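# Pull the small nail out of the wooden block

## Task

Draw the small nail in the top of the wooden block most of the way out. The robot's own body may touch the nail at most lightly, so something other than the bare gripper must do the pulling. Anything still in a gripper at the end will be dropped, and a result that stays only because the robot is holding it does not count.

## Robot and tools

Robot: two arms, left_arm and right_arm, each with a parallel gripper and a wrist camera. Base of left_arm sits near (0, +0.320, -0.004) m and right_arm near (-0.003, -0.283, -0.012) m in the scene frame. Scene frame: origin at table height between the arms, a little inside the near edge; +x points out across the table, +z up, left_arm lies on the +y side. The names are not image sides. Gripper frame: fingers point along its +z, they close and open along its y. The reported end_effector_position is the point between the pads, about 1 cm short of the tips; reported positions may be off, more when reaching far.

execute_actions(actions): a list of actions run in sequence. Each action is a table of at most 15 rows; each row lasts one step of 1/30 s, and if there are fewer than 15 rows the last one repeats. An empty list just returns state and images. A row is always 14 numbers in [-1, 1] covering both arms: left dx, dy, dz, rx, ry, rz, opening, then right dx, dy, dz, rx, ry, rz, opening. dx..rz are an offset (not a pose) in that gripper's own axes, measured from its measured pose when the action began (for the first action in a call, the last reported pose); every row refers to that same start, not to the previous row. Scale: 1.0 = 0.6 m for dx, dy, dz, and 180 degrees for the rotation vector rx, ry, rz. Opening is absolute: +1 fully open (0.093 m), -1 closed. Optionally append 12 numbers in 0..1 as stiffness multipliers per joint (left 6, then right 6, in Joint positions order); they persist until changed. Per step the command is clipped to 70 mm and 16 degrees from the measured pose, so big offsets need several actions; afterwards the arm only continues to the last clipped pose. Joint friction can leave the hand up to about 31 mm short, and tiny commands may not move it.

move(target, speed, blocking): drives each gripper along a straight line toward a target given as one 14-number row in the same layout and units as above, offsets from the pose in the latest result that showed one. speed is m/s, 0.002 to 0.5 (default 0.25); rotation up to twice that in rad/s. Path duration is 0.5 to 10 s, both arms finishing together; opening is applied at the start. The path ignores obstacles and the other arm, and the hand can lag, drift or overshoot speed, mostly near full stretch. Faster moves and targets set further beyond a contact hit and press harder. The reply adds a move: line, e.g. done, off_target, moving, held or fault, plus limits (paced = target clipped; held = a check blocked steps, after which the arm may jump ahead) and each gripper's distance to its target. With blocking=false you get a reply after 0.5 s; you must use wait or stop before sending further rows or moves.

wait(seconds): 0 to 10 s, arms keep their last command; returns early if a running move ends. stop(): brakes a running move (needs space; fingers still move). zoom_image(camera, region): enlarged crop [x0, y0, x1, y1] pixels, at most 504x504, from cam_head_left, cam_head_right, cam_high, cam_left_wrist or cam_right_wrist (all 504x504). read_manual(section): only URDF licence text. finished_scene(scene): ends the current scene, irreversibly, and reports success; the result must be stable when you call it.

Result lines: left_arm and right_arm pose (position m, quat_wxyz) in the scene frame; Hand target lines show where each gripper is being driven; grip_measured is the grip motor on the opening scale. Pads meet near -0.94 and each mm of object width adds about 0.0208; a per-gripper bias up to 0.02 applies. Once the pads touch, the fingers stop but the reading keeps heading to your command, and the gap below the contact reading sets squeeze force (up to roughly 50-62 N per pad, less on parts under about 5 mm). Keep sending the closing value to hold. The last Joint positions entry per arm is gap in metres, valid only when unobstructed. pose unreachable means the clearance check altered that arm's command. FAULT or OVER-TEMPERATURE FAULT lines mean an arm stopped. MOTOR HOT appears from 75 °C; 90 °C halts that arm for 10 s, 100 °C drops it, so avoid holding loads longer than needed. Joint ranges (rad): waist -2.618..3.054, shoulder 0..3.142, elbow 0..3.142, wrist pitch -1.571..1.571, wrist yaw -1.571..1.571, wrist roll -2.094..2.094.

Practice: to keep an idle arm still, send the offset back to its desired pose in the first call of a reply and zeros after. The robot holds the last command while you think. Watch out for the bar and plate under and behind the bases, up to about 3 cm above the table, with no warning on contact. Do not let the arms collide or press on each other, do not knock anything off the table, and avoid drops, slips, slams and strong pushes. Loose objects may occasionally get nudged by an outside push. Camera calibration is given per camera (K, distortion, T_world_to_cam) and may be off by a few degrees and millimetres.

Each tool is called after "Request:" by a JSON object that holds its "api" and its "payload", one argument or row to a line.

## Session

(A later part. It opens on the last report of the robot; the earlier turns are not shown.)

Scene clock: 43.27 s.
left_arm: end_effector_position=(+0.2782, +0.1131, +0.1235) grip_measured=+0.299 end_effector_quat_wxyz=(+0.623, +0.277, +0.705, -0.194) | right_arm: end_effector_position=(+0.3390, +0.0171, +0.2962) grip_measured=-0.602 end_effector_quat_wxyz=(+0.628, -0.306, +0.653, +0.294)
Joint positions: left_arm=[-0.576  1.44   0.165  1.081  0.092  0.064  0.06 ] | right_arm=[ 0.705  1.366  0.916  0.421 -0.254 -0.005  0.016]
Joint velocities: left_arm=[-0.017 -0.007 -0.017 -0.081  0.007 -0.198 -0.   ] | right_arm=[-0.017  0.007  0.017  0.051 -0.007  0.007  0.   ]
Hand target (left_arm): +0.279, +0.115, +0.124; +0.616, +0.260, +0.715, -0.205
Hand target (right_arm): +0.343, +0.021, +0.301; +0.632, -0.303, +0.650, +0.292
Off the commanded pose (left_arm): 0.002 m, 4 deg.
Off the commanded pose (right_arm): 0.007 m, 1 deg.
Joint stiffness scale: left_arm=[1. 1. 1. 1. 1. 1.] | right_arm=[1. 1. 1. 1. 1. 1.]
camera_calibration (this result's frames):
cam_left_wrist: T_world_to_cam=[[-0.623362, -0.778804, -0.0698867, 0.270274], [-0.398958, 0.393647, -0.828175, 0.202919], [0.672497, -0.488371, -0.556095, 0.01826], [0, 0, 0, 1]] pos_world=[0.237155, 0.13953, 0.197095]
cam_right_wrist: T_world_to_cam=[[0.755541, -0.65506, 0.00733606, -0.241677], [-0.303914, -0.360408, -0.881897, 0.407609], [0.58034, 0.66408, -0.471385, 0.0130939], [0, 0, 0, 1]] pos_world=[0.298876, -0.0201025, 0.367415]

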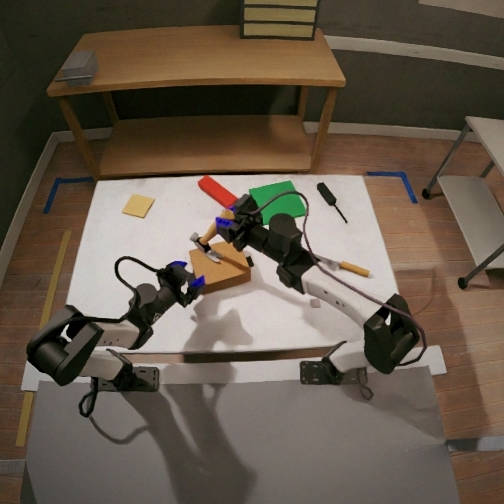

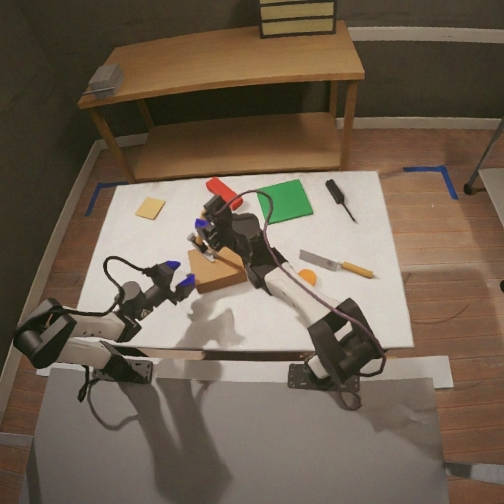

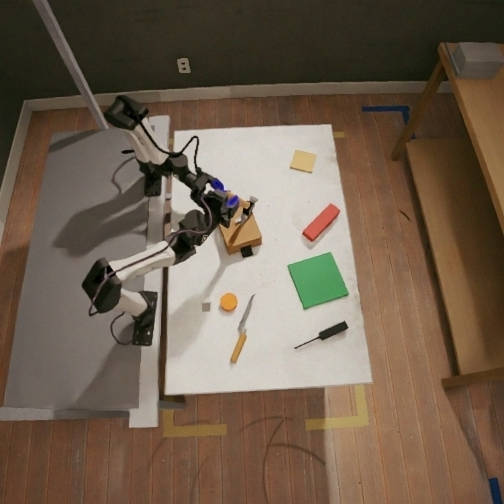

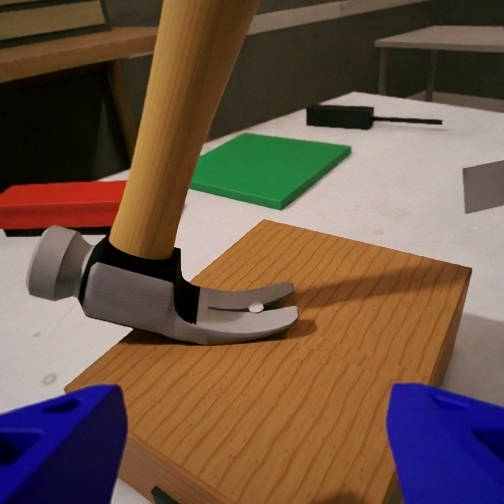

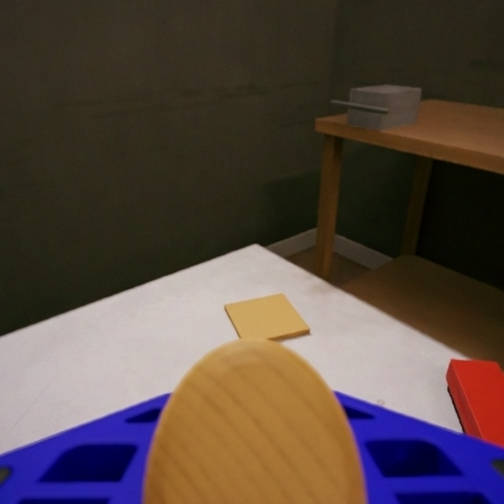

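Request:
{"api": "execute_actions", "payload": {
  "actions": [
    [[0,0,0,0,0,0,0.3,-0.004,0,0.014,0,0.008,0,-0.85],[0,0,0,0,0,0,0.3,-0.004,0,0.018,0,0.011,0,-0.85],[0,0,0,0,0,0,0.3,-0.005,0,0.022,0,0.014,0,-0.85],[0,0,0,0,0,0,0.3,-0.005,0,0.026,0,0.017,0,-0.85],[0,0,0,0,0,0,0.3,-0.006,0,0.03,0,0.02,0,-0.85],[0,0,0,0,0,0,0.3,-0.006,0,0.034,0,0.023,0,-0.85],[0,0,0,0,0,0,0.3,-0.007,0,0.038,0,0.026,0,-0.85],[0,0,0,0,0,0,0.3,-0.007,0,0.042,0,0.028,0,-0.85],[0,0,0,0,0,0,0.3,-0.008,0,0.046,0,0.03,0,-0.85],[0,0,0,0,0,0,0.3,-0.008,0,0.05,0,0.032,0,-0.85],[0,0,0,0,0,0,0.3,-0.009,0,0.054,0,0.034,0,-0.85],[0,0,0,0,0,0,0.3,-0.009,0,0.058,0,0.036,0,-0.85],[0,0,0,0,0,0,0.3,-0.01,0,0.062,0,0.038,0,-0.85],[0,0,0,0,0,0,0.3,-0.01,0,0.066,0,0.04,0,-0.85],[0,0,0,0,0,0,0.3,-0.011,0,0.07,0,0.04,0,-0.85]],
    [[0,0,0,0,0,0,0.3,-0.004,0,0.048,0,0.02,0,-0.85],[0,0,0,0,0,0,0.3,-0.005,0,0.051,0,0.022,0,-0.85],[0,0,0,0,0,0,0.3,-0.006,0,0.054,0,0.024,0,-0.85],[0,0,0,0,0,0,0.3,-0.007,0,0.057,0,0.026,0,-0.85],[0,0,0,0,0,0,0.3,-0.008,0,0.06,0,0.028,0,-0.85],[0,0,0,0,0,0,0.3,-0.009,0,0.063,0,0.03,0,-0.85],[0,0,0,0,0,0,0.3,-0.01,0,0.066,0,0.032,0,-0.85],[0,0,0,0,0,0,0.3,-0.011,0,0.069,0,0.034,0,-0.85],[0,0,0,0,0,0,0.3,-0.012,0,0.072,0,0.036,0,-0.85],[0,0,0,0,0,0,0.3,-0.013,0,0.075,0,0.038,0,-0.85],[0,0,0,0,0,0,0.3,-0.014,0,0.078,0,0.04,0,-0.85],[0,0,0,0,0,0,0.3,-0.015,0,0.081,0,0.042,0,-0.85],[0,0,0,0,0,0,0.3,-0.016,0,0.084,0,0.044,0,-0.85],[0,0,0,0,0,0,0.3,-0.017,0,0.087,0,0.046,0,-0.85],[0,0,0,0,0,0,0.3,-0.018,0,0.09,0,0.048,0,-0.85]]
  ]
}}

Request:
{"api": "zoom_image", "payload": {
  "camera": "cam_left_wrist",
  "region": [110, 210, 340, 380]
}}

Scene clock: 45.07 s.
left_arm: end_effector_position=(+0.2775, +0.1137, +0.1179) grip_measured=+0.299 end_effector_quat_wxyz=(+0.614, +0.276, +0.714, -0.195) | right_arm: end_effector_position=(+0.3497, +0.0319, +0.2955) grip_measured=-0.602 end_effector_quat_wxyz=(+0.489, -0.358, +0.759, +0.236)
Joint positions: left_arm=[-0.576  1.44   0.165  1.058  0.092  0.055  0.06 ] | right_arm=[ 0.728  1.499  1.389 -0.313 -0.227 -0.089  0.016]
Joint velocities: left_arm=[-0.002 -0.012 -0.017  0.007 -0.037  0.007  0.001] | right_arm=[ 0.032  0.159  0.418 -0.681  0.081 -0.066  0.   ]
Hand target (left_arm): +0.277, +0.114, +0.118; +0.614, +0.276, +0.714, -0.195
Hand target (right_arm): +0.373, +0.065, +0.297; +0.520, -0.351, +0.738, +0.249
Off the commanded pose (left_arm): 0.000 m, 0 deg.
Off the commanded pose (right_arm): 0.051 m, 5 deg.
Joint stiffness scale: left_arm=[1. 1. 1. 1. 1. 1.] | right_arm=[1. 1. 1. 1. 1. 1.]
camera_calibration (this result's frames):
cam_left_wrist: T_world_to_cam=[[-0.623478, -0.779597, -0.0591895, 0.26879], [-0.420097, 0.397893, -0.815598, 0.20172], [0.659389, -0.483642, -0.575584, 0.0213109], [0, 0, 0, 1]] pos_world=[0.238274, 0.139592, 0.192698]
cam_right_wrist: T_world_to_cam=[[0.764935, -0.644081, 0.00583206, -0.24325], [-0.491011, -0.588956, -0.641902, 0.41734], [0.416872, 0.48815, -0.766764, 0.146746], [0, 0, 0, 1]] pos_world=[0.329816, 0.0174884, 0.381829]

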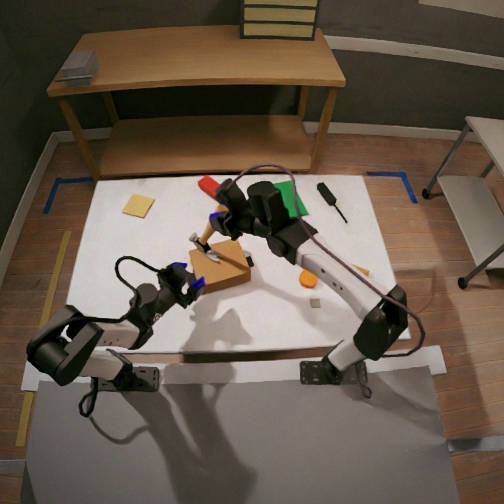

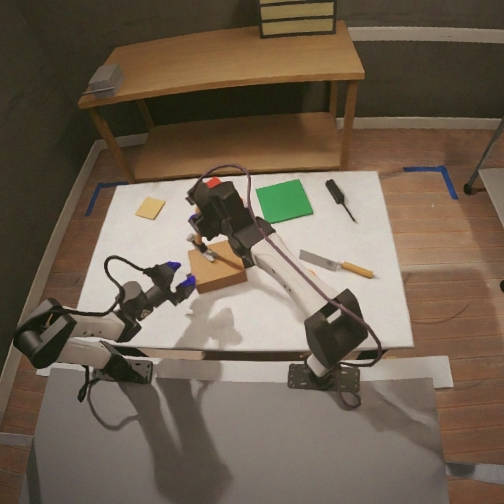

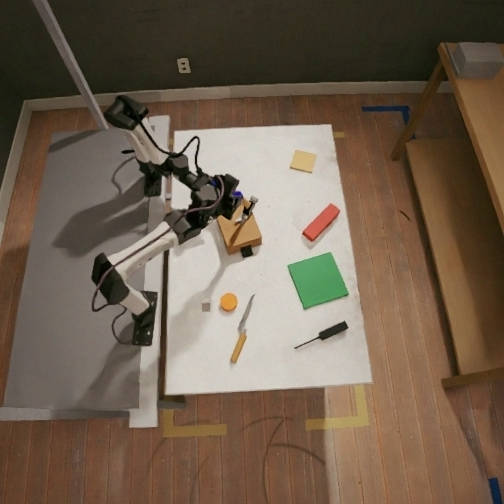

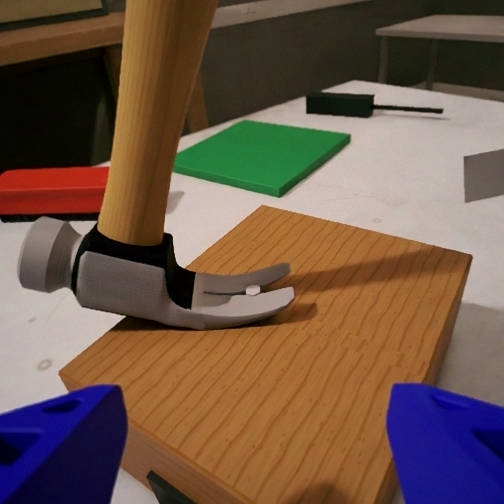

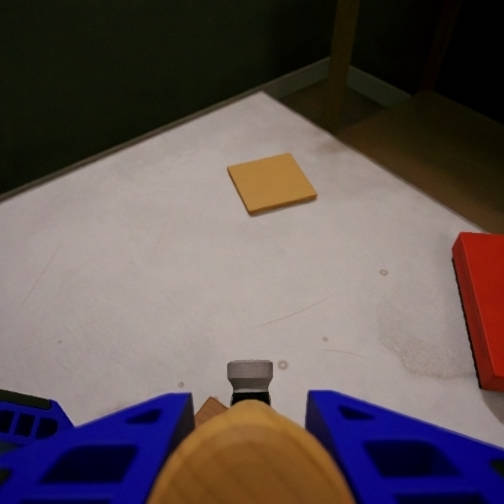

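Region (110, 210, 340, 380) of cam_left_wrist's 504x504 image, scaled by 2.191, with more detail than that image has; it fills the top 373 rows of this view, and the rest is white.

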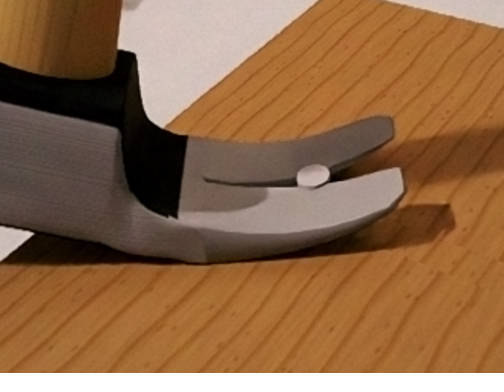

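Request:
{"api": "execute_actions", "payload": {
  "actions": []
}}

Scene clock: 45.80 s.
left_arm: end_effector_position=(+0.2775, +0.1137, +0.1179) grip_measured=+0.299 end_effector_quat_wxyz=(+0.614, +0.276, +0.714, -0.195) | right_arm: end_effector_position=(+0.3495, +0.0314, +0.2947) grip_measured=-0.602 end_effector_quat_wxyz=(+0.479, -0.359, +0.767, +0.229)
Joint positions: left_arm=[-0.576  1.44   0.165  1.058  0.092  0.055  0.06 ] | right_arm=[ 0.731  1.51   1.421 -0.362 -0.215 -0.091  0.016]
Joint velocities: left_arm=[-0.012  0.017 -0.007 -0.051  0.037 -0.051  0.   ] | right_arm=[-0.022 -0.002  0.007 -0.051  0.022  0.007  0.   ]
Hand target (left_arm): +0.277, +0.114, +0.118; +0.614, +0.276, +0.714, -0.195
Hand target (right_arm): +0.373, +0.065, +0.297; +0.520, -0.351, +0.738, +0.249
Off the commanded pose (left_arm): 0.000 m, 0 deg.
Off the commanded pose (right_arm): 0.051 m, 6 deg.
Joint stiffness scale: left_arm=[1. 1. 1. 1. 1. 1.] | right_arm=[1. 1. 1. 1. 1. 1.]
camera_calibration (this result's frames):
cam_left_wrist: T_world_to_cam=[[-0.623478, -0.779597, -0.0591895, 0.26879], [-0.420097, 0.397893, -0.815598, 0.20172], [0.659389, -0.483642, -0.575584, 0.0213109], [0, 0, 0, 1]] pos_world=[0.238274, 0.139592, 0.192698]
cam_right_wrist: T_world_to_cam=[[0.761121, -0.648578, 0.00648605, -0.242137], [-0.505944, -0.599935, -0.619757, 0.415527], [0.405852, 0.468429, -0.784767, 0.156268], [0, 0, 0, 1]] pos_world=[0.331107, 0.0190443, 0.38173]

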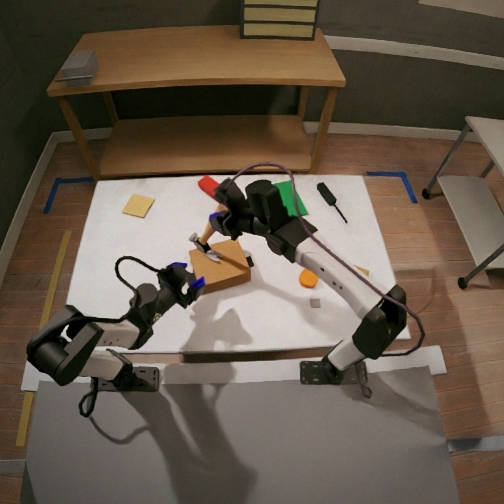

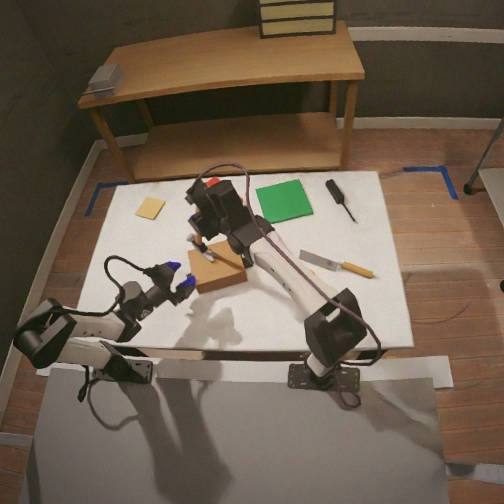

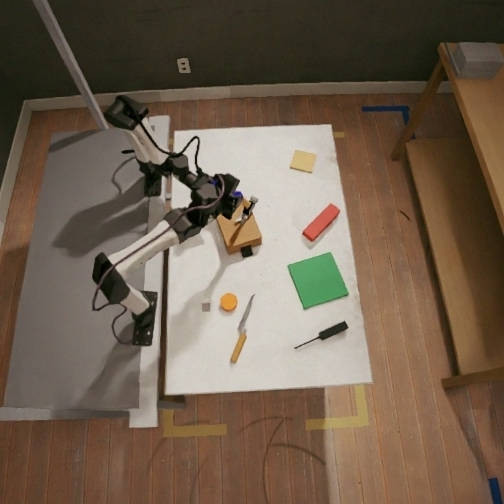

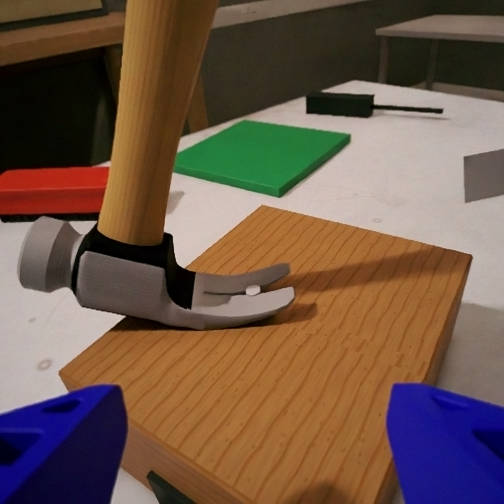

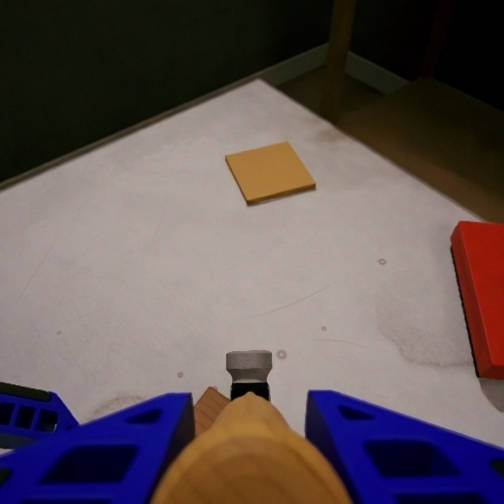

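Request:
{"api": "execute_actions", "payload": {
  "actions": [
    [[0,0,0,0,0,0,0.3,-0.028,0,0.062,0,-0.035,0,-0.85],[0,0,0,0,0,0,0.3,-0.027,0,0.058,0,-0.041,0,-0.85],[0,0,0,0,0,0,0.3,-0.026,0,0.054,0,-0.047,0,-0.85],[0,0,0,0,0,0,0.3,-0.025,0,0.05,0,-0.053,0,-0.85],[0,0,0,0,0,0,0.3,-0.025,0,0.047,0,-0.059,0,-0.85],[0,0,0,0,0,0,0.3,-0.025,0,0.044,0,-0.065,0,-0.85],[0,0,0,0,0,0,0.3,-0.025,0,0.042,0,-0.071,0,-0.85],[0,0,0,0,0,0,0.3,-0.025,0,0.04,0,-0.077,0,-0.85],[0,0,0,0,0,0,0.3,-0.025,0,0.04,0,-0.083,0,-0.85],[0,0,0,0,0,0,0.3,-0.025,0,0.04,0,-0.089,0,-0.85],[0,0,0,0,0,0,0.3,-0.025,0,0.04,0,-0.095,0,-0.85],[0,0,0,0,0,0,0.3,-0.025,0,0.04,0,-0.101,0,-0.85],[0,0,0,0,0,0,0.3,-0.025,0,0.04,0,-0.107,0,-0.85],[0,0,0,0,0,0,0.3,-0.025,0,0.04,0,-0.113,0,-0.85],[0,0,0,0,0,0,0.3,-0.025,0,0.04,0,-0.12,0,-0.85]],
    [[0,0,0,0,0,0,0.3,-0.014,0,0.043,0,-0.045,0,-0.85],[0,0,0,0,0,0,0.3,-0.014,0,0.043,0,-0.051,0,-0.85],[0,0,0,0,0,0,0.3,-0.014,0,0.043,0,-0.057,0,-0.85],[0,0,0,0,0,0,0.3,-0.014,0,0.043,0,-0.063,0,-0.85],[0,0,0,0,0,0,0.3,-0.014,0,0.043,0,-0.069,0,-0.85],[0,0,0,0,0,0,0.3,-0.014,0,0.043,0,-0.075,0,-0.85],[0,0,0,0,0,0,0.3,-0.014,0,0.043,0,-0.081,0,-0.85],[0,0,0,0,0,0,0.3,-0.014,0,0.043,0,-0.087,0,-0.85],[0,0,0,0,0,0,0.3,-0.014,0,0.043,0,-0.093,0,-0.85],[0,0,0,0,0,0,0.3,-0.014,0,0.043,0,-0.099,0,-0.85],[0,0,0,0,0,0,0.3,-0.014,0,0.043,0,-0.105,0,-0.85],[0,0,0,0,0,0,0.3,-0.014,0,0.043,0,-0.111,0,-0.85],[0,0,0,0,0,0,0.3,-0.014,0,0.043,0,-0.117,0,-0.85],[0,0,0,0,0,0,0.3,-0.014,0,0.043,0,-0.123,0,-0.85],[0,0,0,0,0,0,0.3,-0.014,0,0.043,0,-0.13,0,-0.85]],
    [[0,0,0,0,0,0,0.3,-0.006,0,0.045,0,-0.045,0,-0.85],[0,0,0,0,0,0,0.3,-0.006,0,0.045,0,-0.051,0,-0.85],[0,0,0,0,0,0,0.3,-0.006,0,0.045,0,-0.057,0,-0.85],[0,0,0,0,0,0,0.3,-0.006,0,0.045,0,-0.063,0,-0.85],[0,0,0,0,0,0,0.3,-0.006,0,0.045,0,-0.069,0,-0.85],[0,0,0,0,0,0,0.3,-0.006,0,0.045,0,-0.075,0,-0.85],[0,0,0,0,0,0,0.3,-0.006,0,0.045,0,-0.081,0,-0.85],[0,0,0,0,0,0,0.3,-0.006,0,0.045,0,-0.087,0,-0.85],[0,0,0,0,0,0,0.3,-0.006,0,0.045,0,-0.093,0,-0.85],[0,0,0,0,0,0,0.3,-0.006,0,0.045,0,-0.099,0,-0.85],[0,0,0,0,0,0,0.3,-0.006,0,0.045,0,-0.105,0,-0.85],[0,0,0,0,0,0,0.3,-0.006,0,0.045,0,-0.11,0,-0.85]]
  ]
}}

Request:
{"api": "zoom_image", "payload": {
  "camera": "cam_left_wrist",
  "region": [110, 190, 340, 360]
}}

Scene clock: 48.67 s.
left_arm: end_effector_position=(+0.2775, +0.1137, +0.1179) grip_measured=+0.299 end_effector_quat_wxyz=(+0.614, +0.276, +0.714, -0.195) | right_arm: end_effector_position=(+0.3592, +0.0434, +0.3099) grip_measured=-0.602 end_effector_quat_wxyz=(+0.727, -0.257, +0.532, +0.350)
Joint positions: left_arm=[-0.576  1.44   0.165  1.058  0.092  0.055  0.06 ] | right_arm=[ 0.731  1.644  0.879  1.09  -0.238  0.08   0.016]
Joint velocities: left_arm=[ 0.007 -0.007 -0.002  0.051  0.007 -0.037  0.   ] | right_arm=[-0.002  0.344 -0.085  0.93  -0.007  0.11  -0.001]
Hand target (left_arm): +0.277, +0.114, +0.118; +0.614, +0.276, +0.714, -0.195
Hand target (right_arm): +0.369, +0.055, +0.304; +0.736, -0.242, +0.529, +0.348
Off the commanded pose (left_arm): 0.000 m, 0 deg.
Off the commanded pose (right_arm): 0.017 m, 2 deg.
Joint stiffness scale: left_arm=[1. 1. 1. 1. 1. 1.] | right_arm=[1. 1. 1. 1. 1. 1.]
camera_calibration (this result's frames):
cam_left_wrist: T_world_to_cam=[[-0.623478, -0.779597, -0.0591895, 0.26879], [-0.420097, 0.397893, -0.815598, 0.20172], [0.659389, -0.483642, -0.575584, 0.0213109], [0, 0, 0, 1]] pos_world=[0.238274, 0.139592, 0.192698]
cam_right_wrist: T_world_to_cam=[[0.768846, -0.639432, 0.00154427, -0.243415], [-0.0922418, -0.1133, -0.98927, 0.38179], [0.632745, 0.760454, -0.146093, -0.133476], [0, 0, 0, 1]] pos_world=[0.306822, -0.0108883, 0.358569]

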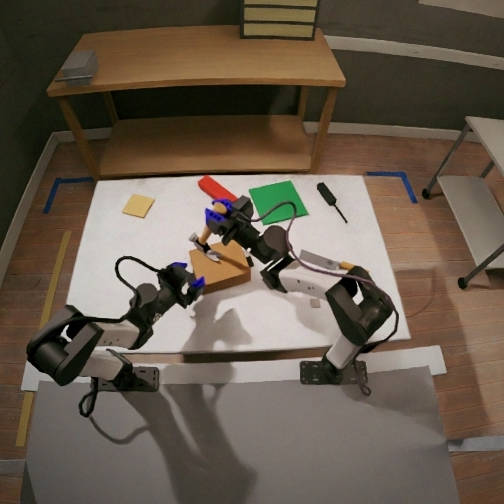

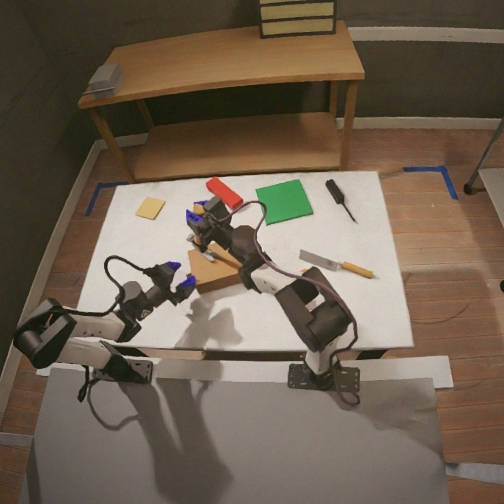

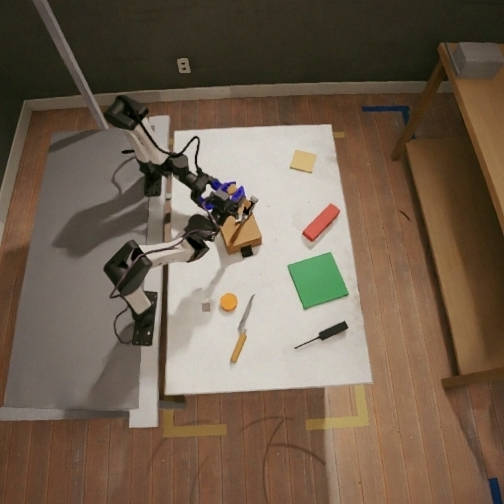

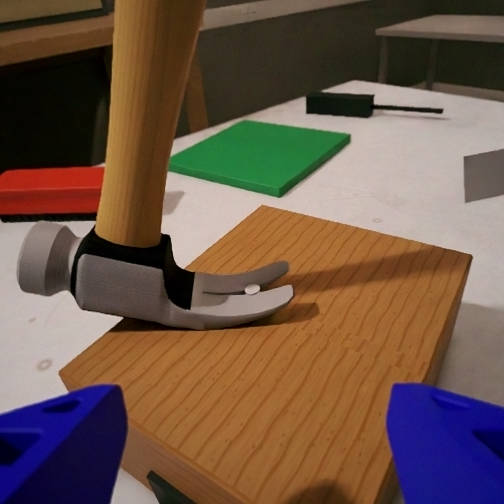

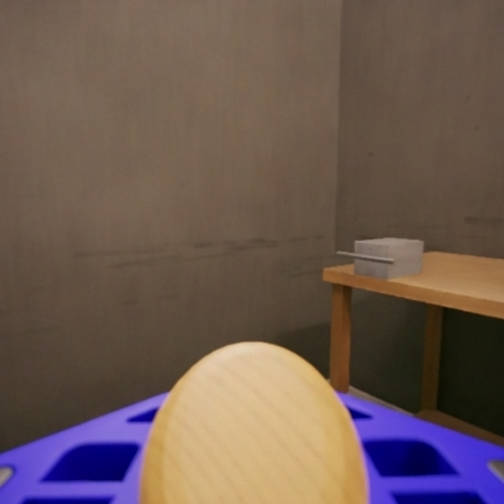

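Region (110, 190, 340, 360) of cam_left_wrist's 504x504 image, scaled by 2.191, with more detail than that image has; it fills the top 373 rows of this view, and the rest is white.

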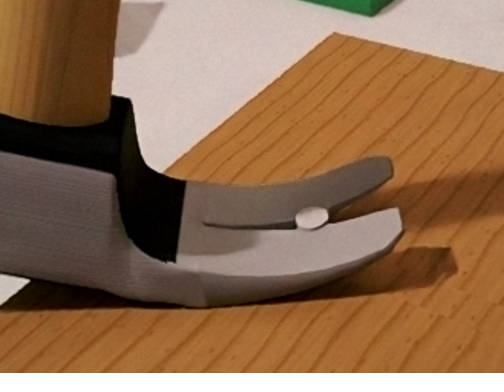

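Request:
{"api": "execute_actions", "payload": {
  "actions": [
    [[0,0,0,0,0,0,0.3,0.014,0,0.03,0,0,0,-0.85],[0,0,0,0,0,0,0.3,0.013,0,0.034,0,0,0,-0.85],[0,0,0,0,0,0,0.3,0.012,0,0.038,0,0,0,-0.85],[0,0,0,0,0,0,0.3,0.011,0,0.042,0,0,0,-0.85],[0,0,0,0,0,0,0.3,0.01,0,0.046,0,0,0,-0.85],[0,0,0,0,0,0,0.3,0.009,0,0.05,0,0,0,-0.85],[0,0,0,0,0,0,0.3,0.008,0,0.054,0,0,0,-0.85],[0,0,0,0,0,0,0.3,0.008,0,0.058,0,0,0,-0.85],[0,0,0,0,0,0,0.3,0.008,0,0.062,0,0,0,-0.85],[0,0,0,0,0,0,0.3,0.008,0,0.066,0,0,0,-0.85],[0,0,0,0,0,0,0.3,0.008,0,0.07,0,0,0,-0.85],[0,0,0,0,0,0,0.3,0.008,0,0.074,0,0,0,-0.85],[0,0,0,0,0,0,0.3,0.008,0,0.078,0,0,0,-0.85],[0,0,0,0,0,0,0.3,0.008,0,0.082,0,0,0,-0.85],[0,0,0,0,0,0,0.3,0.008,0,0.086,0,0,0,-0.85]]
  ]
}}

Scene clock: 49.57 s.
left_arm: end_effector_position=(+0.2775, +0.1137, +0.1179) grip_measured=+0.299 end_effector_quat_wxyz=(+0.614, +0.276, +0.714, -0.195) | right_arm: end_effector_position=(+0.3721, +0.0606, +0.3158) grip_measured=-0.638 end_effector_quat_wxyz=(+0.731, -0.259, +0.519, +0.360)
Joint positions: left_arm=[-0.576  1.44   0.165  1.058  0.092  0.055  0.06 ] | right_arm=[ 0.739  1.73   0.975  1.113 -0.248  0.089  0.015]
Joint velocities: left_arm=[ 0.002 -0.012  0.007 -0.007  0.022  0.037  0.001] | right_arm=[ 0.007  0.129  0.212 -0.051  0.022 -0.037 -0.003]
Hand target (left_arm): +0.277, +0.114, +0.118; +0.614, +0.276, +0.714, -0.195
Hand target (right_arm): +0.386, +0.080, +0.320; +0.728, -0.258, +0.531, +0.350
Off the commanded pose (left_arm): 0.000 m, 0 deg.
Off the commanded pose (right_arm): 0.030 m, 2 deg.
Joint stiffness scale: left_arm=[1. 1. 1. 1. 1. 1.] | right_arm=[1. 1. 1. 1. 1. 1.]
camera_calibration (this result's frames):
cam_left_wrist: T_world_to_cam=[[-0.623478, -0.779597, -0.0591895, 0.26879], [-0.420097, 0.397893, -0.815598, 0.20172], [0.659389, -0.483642, -0.575584, 0.0213109], [0, 0, 0, 1]] pos_world=[0.238274, 0.139592, 0.192698]
cam_right_wrist: T_world_to_cam=[[0.781863, -0.62344, 0.00354766, -0.248833], [-0.0701511, -0.0936288, -0.993133, 0.382564], [0.61949, 0.776245, -0.11694, -0.159041], [0, 0, 0, 1]] pos_world=[0.319916, 0.00414143, 0.362221]

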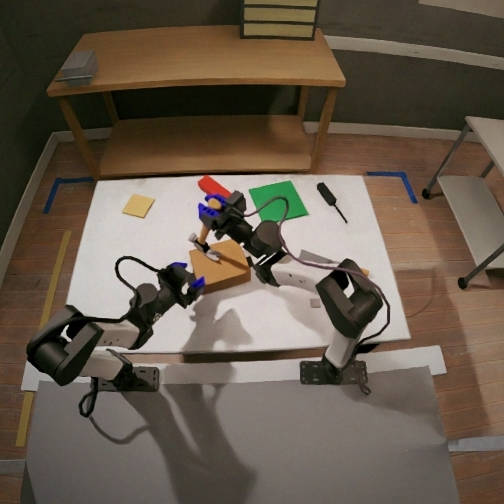

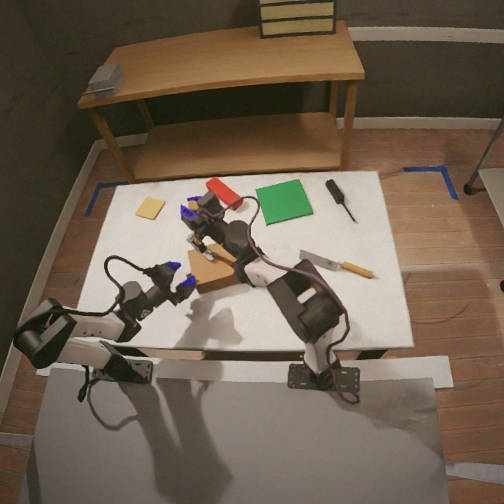

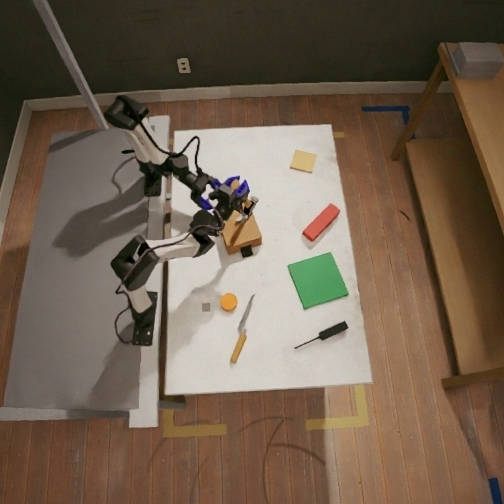

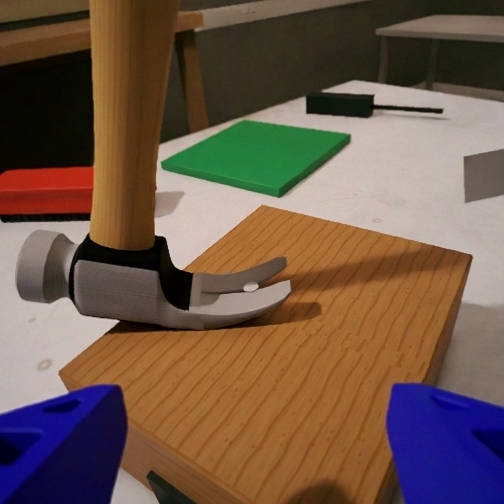

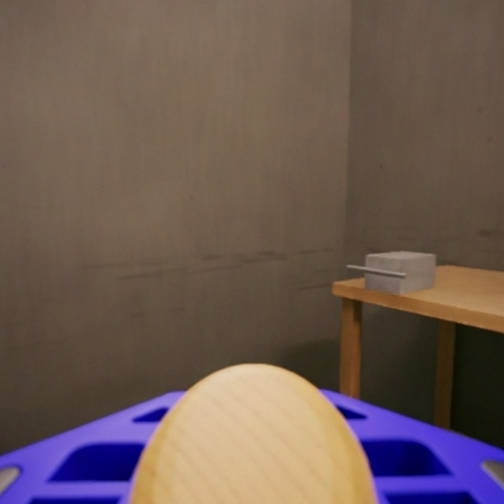

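Request:
{"api": "execute_actions", "payload": {
  "actions": [
    [[0,0,0,0,0,0,0.3,0.008,-0.002,0.052,0.008,0.008,0,-0.88],[0,0,0,0,0,0,0.3,0.009,-0.002,0.055,0.008,0.008,0,-0.88],[0,0,0,0,0,0,0.3,0.009,-0.002,0.058,0.008,0.009,0,-0.88],[0,0,0,0,0,0,0.3,0.01,-0.003,0.062,0.009,0.009,0,-0.88],[0,0,0,0,0,0,0.3,0.01,-0.003,0.066,0.009,0.01,0,-0.88],[0,0,0,0,0,0,0.3,0.011,-0.003,0.07,0.01,0.01,0,-0.88],[0,0,0,0,0,0,0.3,0.011,-0.003,0.074,0.01,0.011,0,-0.88],[0,0,0,0,0,0,0.3,0.012,-0.004,0.078,0.01,0.011,0,-0.88],[0,0,0,0,0,0,0.3,0.012,-0.004,0.082,0.01,0.012,0,-0.88],[0,0,0,0,0,0,0.3,0.013,-0.004,0.086,0.01,0.012,0,-0.88],[0,0,0,0,0,0,0.3,0.014,-0.004,0.09,0.01,0.013,0,-0.88],[0,0,0,0,0,0,0.3,0.015,-0.005,0.094,0.01,0.013,0,-0.88],[0,0,0,0,0,0,0.3,0.016,-0.005,0.098,0.01,0.014,0,-0.88],[0,0,0,0,0,0,0.3,0.017,-0.005,0.102,0.01,0.014,0,-0.88],[0,0,0,0,0,0,0.3,0.018,-0.005,0.105,0.01,0.015,0,-0.88]],
    [[0,0,0,0,0,0,0.3,0.01,-0.003,0.052,0.008,0.008,0,-0.88],[0,0,0,0,0,0,0.3,0.011,-0.003,0.055,0.008,0.008,0,-0.88],[0,0,0,0,0,0,0.3,0.012,-0.003,0.058,0.008,0.009,0,-0.88],[0,0,0,0,0,0,0.3,0.013,-0.003,0.061,0.009,0.009,0,-0.88],[0,0,0,0,0,0,0.3,0.014,-0.003,0.064,0.009,0.01,0,-0.88],[0,0,0,0,0,0,0.3,0.015,-0.003,0.067,0.01,0.01,0,-0.88],[0,0,0,0,0,0,0.3,0.016,-0.003,0.07,0.01,0.011,0,-0.88],[0,0,0,0,0,0,0.3,0.017,-0.004,0.073,0.01,0.011,0,-0.88],[0,0,0,0,0,0,0.3,0.018,-0.004,0.076,0.01,0.012,0,-0.88],[0,0,0,0,0,0,0.3,0.019,-0.004,0.079,0.01,0.012,0,-0.88],[0,0,0,0,0,0,0.3,0.02,-0.004,0.082,0.01,0.013,0,-0.88],[0,0,0,0,0,0,0.3,0.021,-0.004,0.085,0.01,0.013,0,-0.88],[0,0,0,0,0,0,0.3,0.022,-0.004,0.088,0.01,0.014,0,-0.88],[0,0,0,0,0,0,0.3,0.023,-0.004,0.091,0.01,0.014,0,-0.88],[0,0,0,0,0,0,0.3,0.024,-0.004,0.094,0.01,0.015,0,-0.88]]
  ]
}}

Request:
{"api": "zoom_image", "payload": {
  "camera": "cam_left_wrist",
  "region": [60, 170, 340, 370]
}}

Scene clock: 51.67 s.
left_arm: end_effector_position=(+0.2775, +0.1137, +0.1179) grip_measured=+0.299 end_effector_quat_wxyz=(+0.614, +0.276, +0.714, -0.195) | right_arm: end_effector_position=(+0.4056, +0.1037, +0.3202) grip_measured=-0.664 end_effector_quat_wxyz=(+0.700, -0.280, +0.549, +0.360)
Joint positions: left_arm=[-0.576  1.44   0.165  1.058  0.092  0.055  0.06 ] | right_arm=[ 0.76   1.853  1.245  0.87  -0.261  0.074  0.013]
Joint velocities: left_arm=[-0.007 -0.012  0.002  0.037  0.022 -0.066  0.001] | right_arm=[ 0.012  0.105  0.315 -0.462 -0.022 -0.11  -0.   ]
Hand target (left_arm): +0.277, +0.114, +0.118; +0.614, +0.276, +0.714, -0.195
Hand target (right_arm): +0.419, +0.125, +0.325; +0.719, -0.262, +0.541, +0.350
Off the commanded pose (left_arm): 0.000 m, 0 deg.
Off the commanded pose (right_arm): 0.034 m, 3 deg.
Joint stiffness scale: left_arm=[1. 1. 1. 1. 1. 1.] | right_arm=[1. 1. 1. 1. 1. 1.]
camera_calibration (this result's frames):
cam_left_wrist: T_world_to_cam=[[-0.623478, -0.779597, -0.0591895, 0.26879], [-0.420097, 0.397893, -0.815598, 0.20172], [0.659389, -0.483642, -0.575584, 0.0213109], [0, 0, 0, 1]] pos_world=[0.238274, 0.139592, 0.192698]
cam_right_wrist: T_world_to_cam=[[0.79946, -0.600717, -0.00161227, -0.256054], [-0.126333, -0.165505, -0.978084, 0.418749], [0.587284, 0.782143, -0.208205, -0.171065], [0, 0, 0, 1]] pos_world=[0.358071, 0.0492864, 0.373543]

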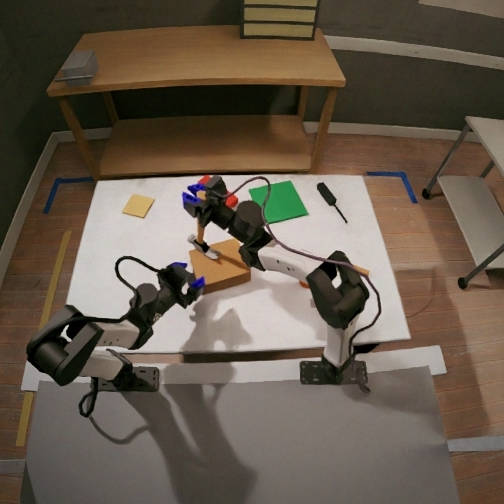

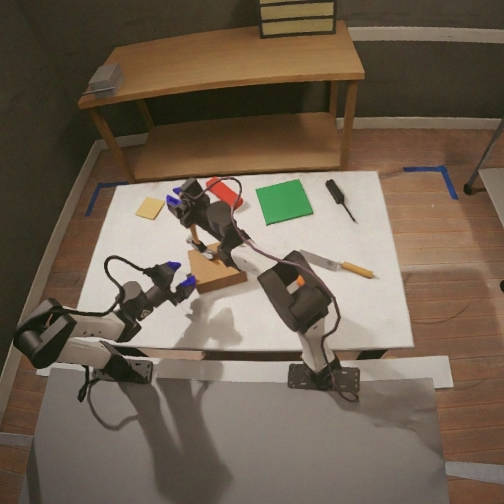

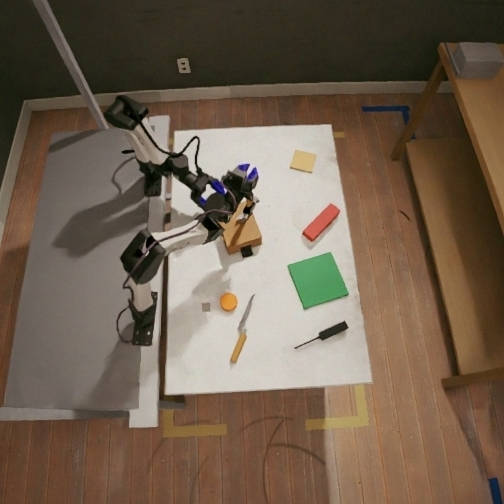

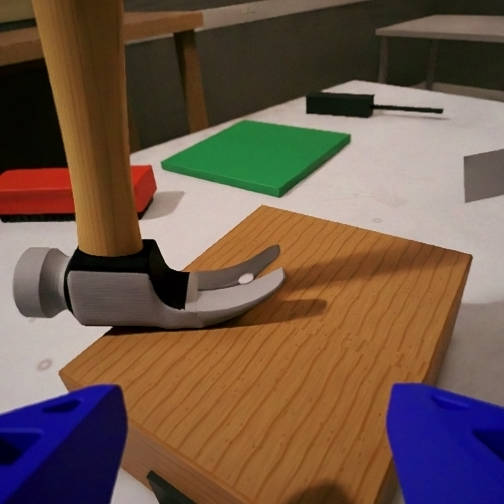

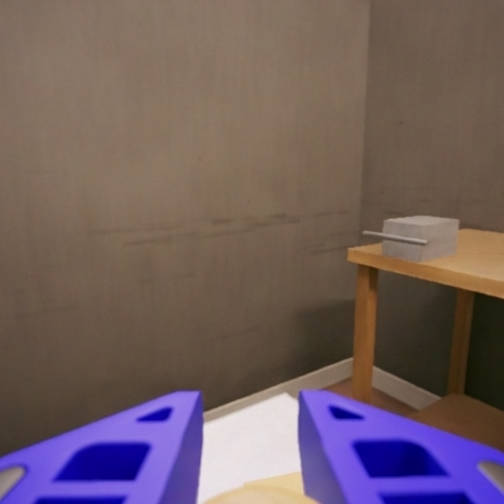

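Region (60, 170, 340, 370) of cam_left_wrist's 504x504 image, scaled by 1.800, with more detail than that image has; it fills the top 360 rows of this view, and the rest is white.

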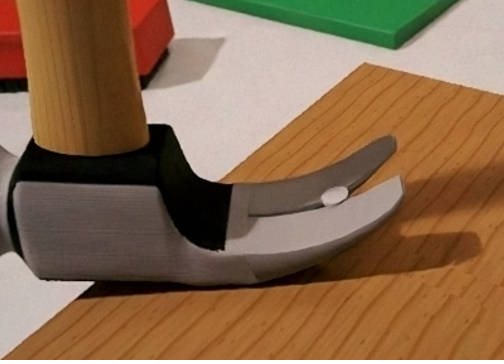

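Request:
{"api": "execute_actions", "payload": {
  "actions": []
}}

Scene clock: 52.23 s.
left_arm: end_effector_position=(+0.2775, +0.1137, +0.1179) grip_measured=+0.299 end_effector_quat_wxyz=(+0.614, +0.276, +0.714, -0.195) | right_arm: end_effector_position=(+0.4083, +0.1078, +0.3193) grip_measured=-0.664 end_effector_quat_wxyz=(+0.694, -0.285, +0.556, +0.357)
Joint positions: left_arm=[-0.576  1.44   0.165  1.058  0.092  0.055  0.06 ] | right_arm=[ 0.763  1.86   1.272  0.828 -0.261  0.068  0.013]
Joint velocities: left_arm=[-0.007  0.027 -0.002  0.007  0.007 -0.007  0.   ] | right_arm=[-0.017 -0.002  0.007 -0.066  0.037 -0.007 -0.001]
Hand target (left_arm): +0.277, +0.114, +0.118; +0.614, +0.276, +0.714, -0.195
Hand target (right_arm): +0.419, +0.125, +0.325; +0.719, -0.262, +0.541, +0.350
Off the commanded pose (left_arm): 0.000 m, 0 deg.
Off the commanded pose (right_arm): 0.030 m, 4 deg.
Joint stiffness scale: left_arm=[1. 1. 1. 1. 1. 1.] | right_arm=[1. 1. 1. 1. 1. 1.]
camera_calibration (this result's frames):
cam_left_wrist: T_world_to_cam=[[-0.623478, -0.779597, -0.0591895, 0.26879], [-0.420097, 0.397893, -0.815598, 0.20172], [0.659389, -0.483642, -0.575584, 0.0213109], [0, 0, 0, 1]] pos_world=[0.238274, 0.139592, 0.192698]
cam_right_wrist: T_world_to_cam=[[0.800139, -0.599813, -0.00115261, -0.256288], [-0.138265, -0.182572, -0.973422, 0.424154], [0.583661, 0.779032, -0.229016, -0.167602], [0, 0, 0, 1]] pos_world=[0.361534, 0.0542811, 0.374202]

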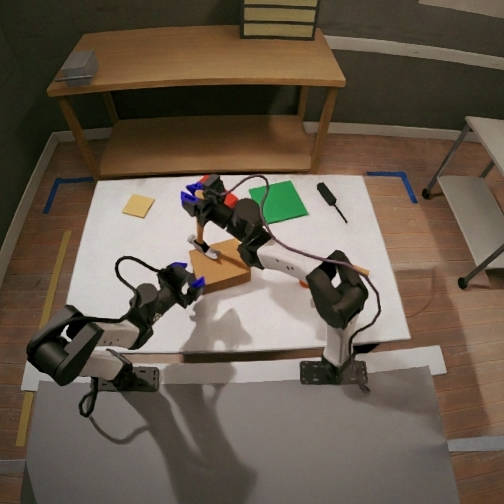

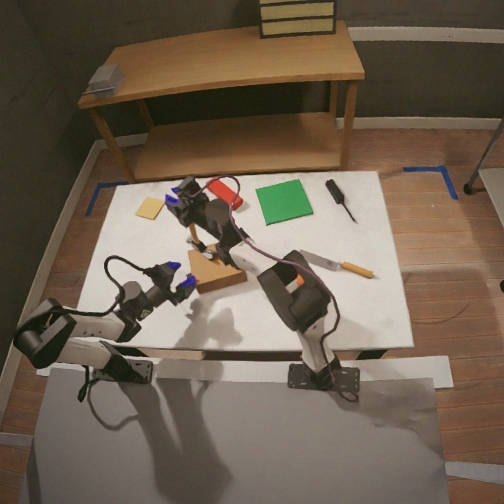

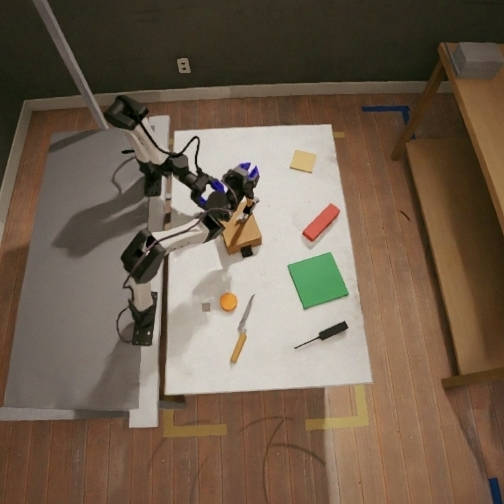

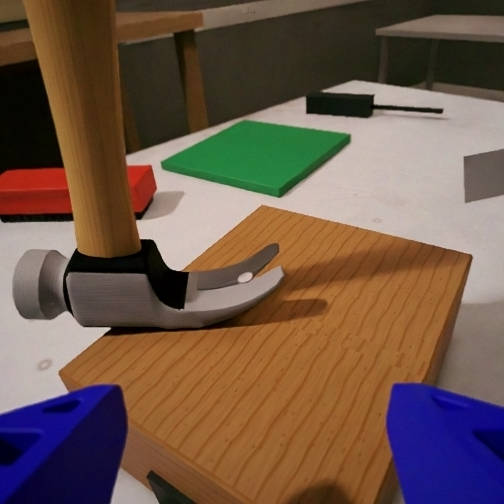

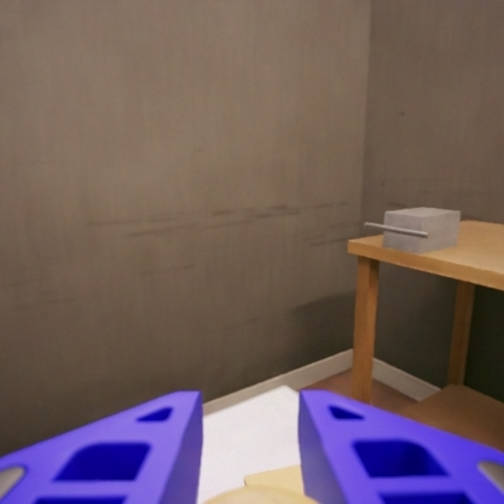

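Request:
{"api": "execute_actions", "payload": {
  "actions": [
    [[0,0,0,0,0,0,0.3,0.010,-0.002,0.045,0.005,0.01,0,-0.88],[0,0,0,0,0,0,0.3,0.011,-0.002,0.048,0.005,0.01,0,-0.88],[0,0,0,0,0,0,0.3,0.012,-0.002,0.051,0.005,0.01,0,-0.88],[0,0,0,0,0,0,0.3,0.013,-0.002,0.054,0.005,0.01,0,-0.88],[0,0,0,0,0,0,0.3,0.014,-0.002,0.057,0.005,0.01,0,-0.88],[0,0,0,0,0,0,0.3,0.015,-0.002,0.060,0.005,0.01,0,-0.88],[0,0,0,0,0,0,0.3,0.016,-0.002,0.063,0.005,0.01,0,-0.88],[0,0,0,0,0,0,0.3,0.017,-0.002,0.066,0.005,0.01,0,-0.88],[0,0,0,0,0,0,0.3,0.018,-0.002,0.069,0.005,0.01,0,-0.88],[0,0,0,0,0,0,0.3,0.019,-0.002,0.072,0.005,0.01,0,-0.88],[0,0,0,0,0,0,0.3,0.020,-0.002,0.075,0.005,0.01,0,-0.88],[0,0,0,0,0,0,0.3,0.021,-0.002,0.078,0.005,0.01,0,-0.88],[0,0,0,0,0,0,0.3,0.022,-0.002,0.081,0.005,0.01,0,-0.88],[0,0,0,0,0,0,0.3,0.023,-0.002,0.084,0.005,0.01,0,-0.88],[0,0,0,0,0,0,0.3,0.024,-0.002,0.087,0.005,0.01,0,-0.88]]
  ]
}}

Request:
{"api": "zoom_image", "payload": {
  "camera": "cam_left_wrist",
  "region": [0, 150, 340, 390]
}}

Scene clock: 53.37 s.
left_arm: end_effector_position=(+0.2775, +0.1137, +0.1179) grip_measured=+0.299 end_effector_quat_wxyz=(+0.614, +0.276, +0.714, -0.195) | right_arm: end_effector_position=(+0.4307, +0.1273, +0.3146) grip_measured=-0.664 end_effector_quat_wxyz=(+0.658, -0.295, +0.598, +0.349)
Joint positions: left_arm=[-0.576  1.44   0.165  1.058  0.092  0.055  0.06 ] | right_arm=[ 0.764  1.926  1.454  0.597 -0.264  0.065  0.013]
Joint velocities: left_arm=[ 0.007 -0.007 -0.012 -0.007 -0.007  0.037 -0.   ] | right_arm=[ 0.027  0.168  0.432 -0.535  0.037  0.022 -0.001]
Hand target (left_arm): +0.277, +0.114, +0.118; +0.614, +0.276, +0.714, -0.195
Hand target (right_arm): +0.436, +0.148, +0.316; +0.685, -0.286, +0.572, +0.348
Off the commanded pose (left_arm): 0.000 m, 0 deg.
Off the commanded pose (right_arm): 0.026 m, 5 deg.
Joint stiffness scale: left_arm=[1. 1. 1. 1. 1. 1.] | right_arm=[1. 1. 1. 1. 1. 1.]
camera_calibration (this result's frames):
cam_left_wrist: T_world_to_cam=[[-0.623478, -0.779597, -0.0591895, 0.26879], [-0.420097, 0.397893, -0.815598, 0.20172], [0.659389, -0.483642, -0.575584, 0.0213109], [0, 0, 0, 1]] pos_world=[0.238274, 0.139592, 0.192698]
cam_right_wrist: T_world_to_cam=[[0.801033, -0.598057, -0.025948, -0.255209], [-0.220699, -0.254754, -0.941484, 0.460826], [0.556451, 0.759887, -0.336056, -0.149131], [0, 0, 0, 1]] pos_world=[0.389118, 0.0780902, 0.377122]

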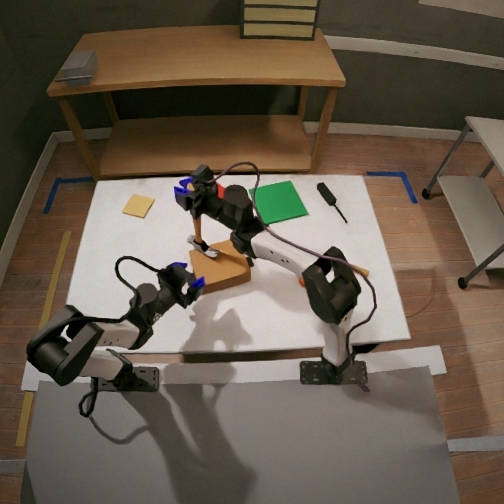

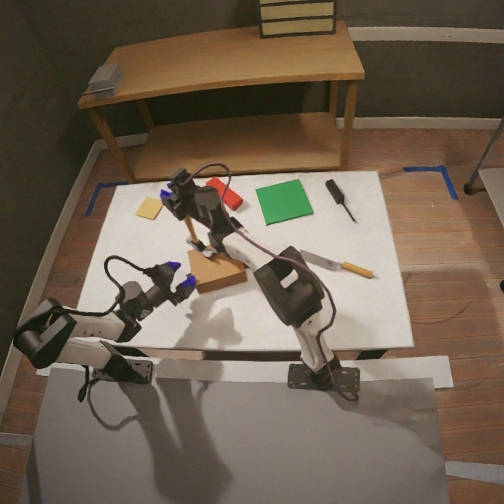

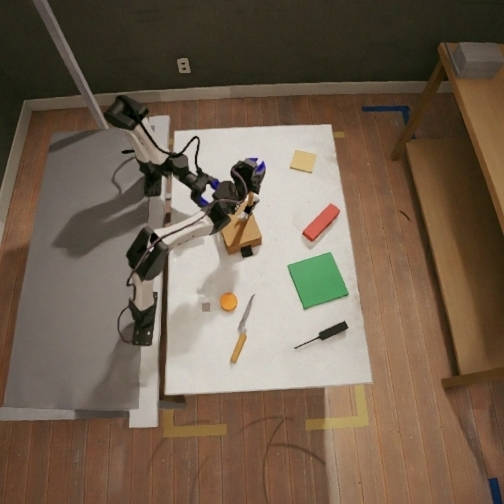

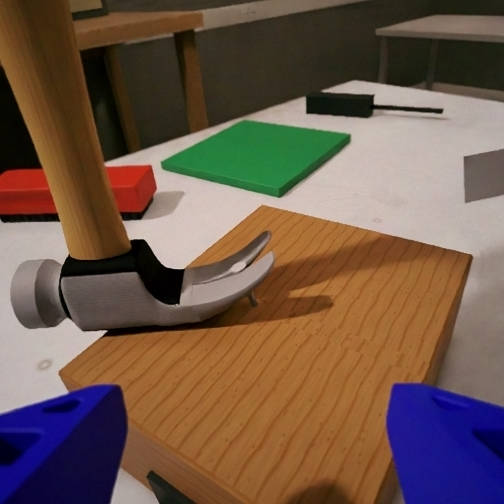

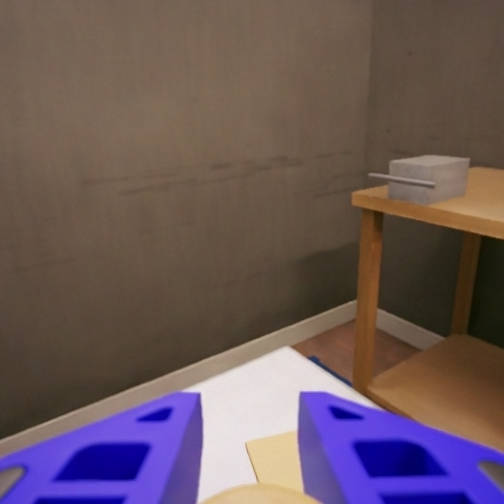

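Region (0, 150, 340, 390) of cam_left_wrist's 504x504 image, scaled by 1.482, with more detail than that image has; it fills the top 356 rows of this view, and the rest is white.

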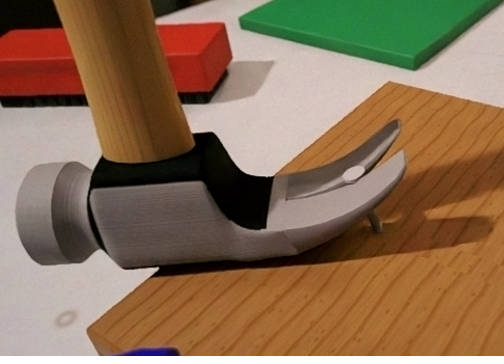

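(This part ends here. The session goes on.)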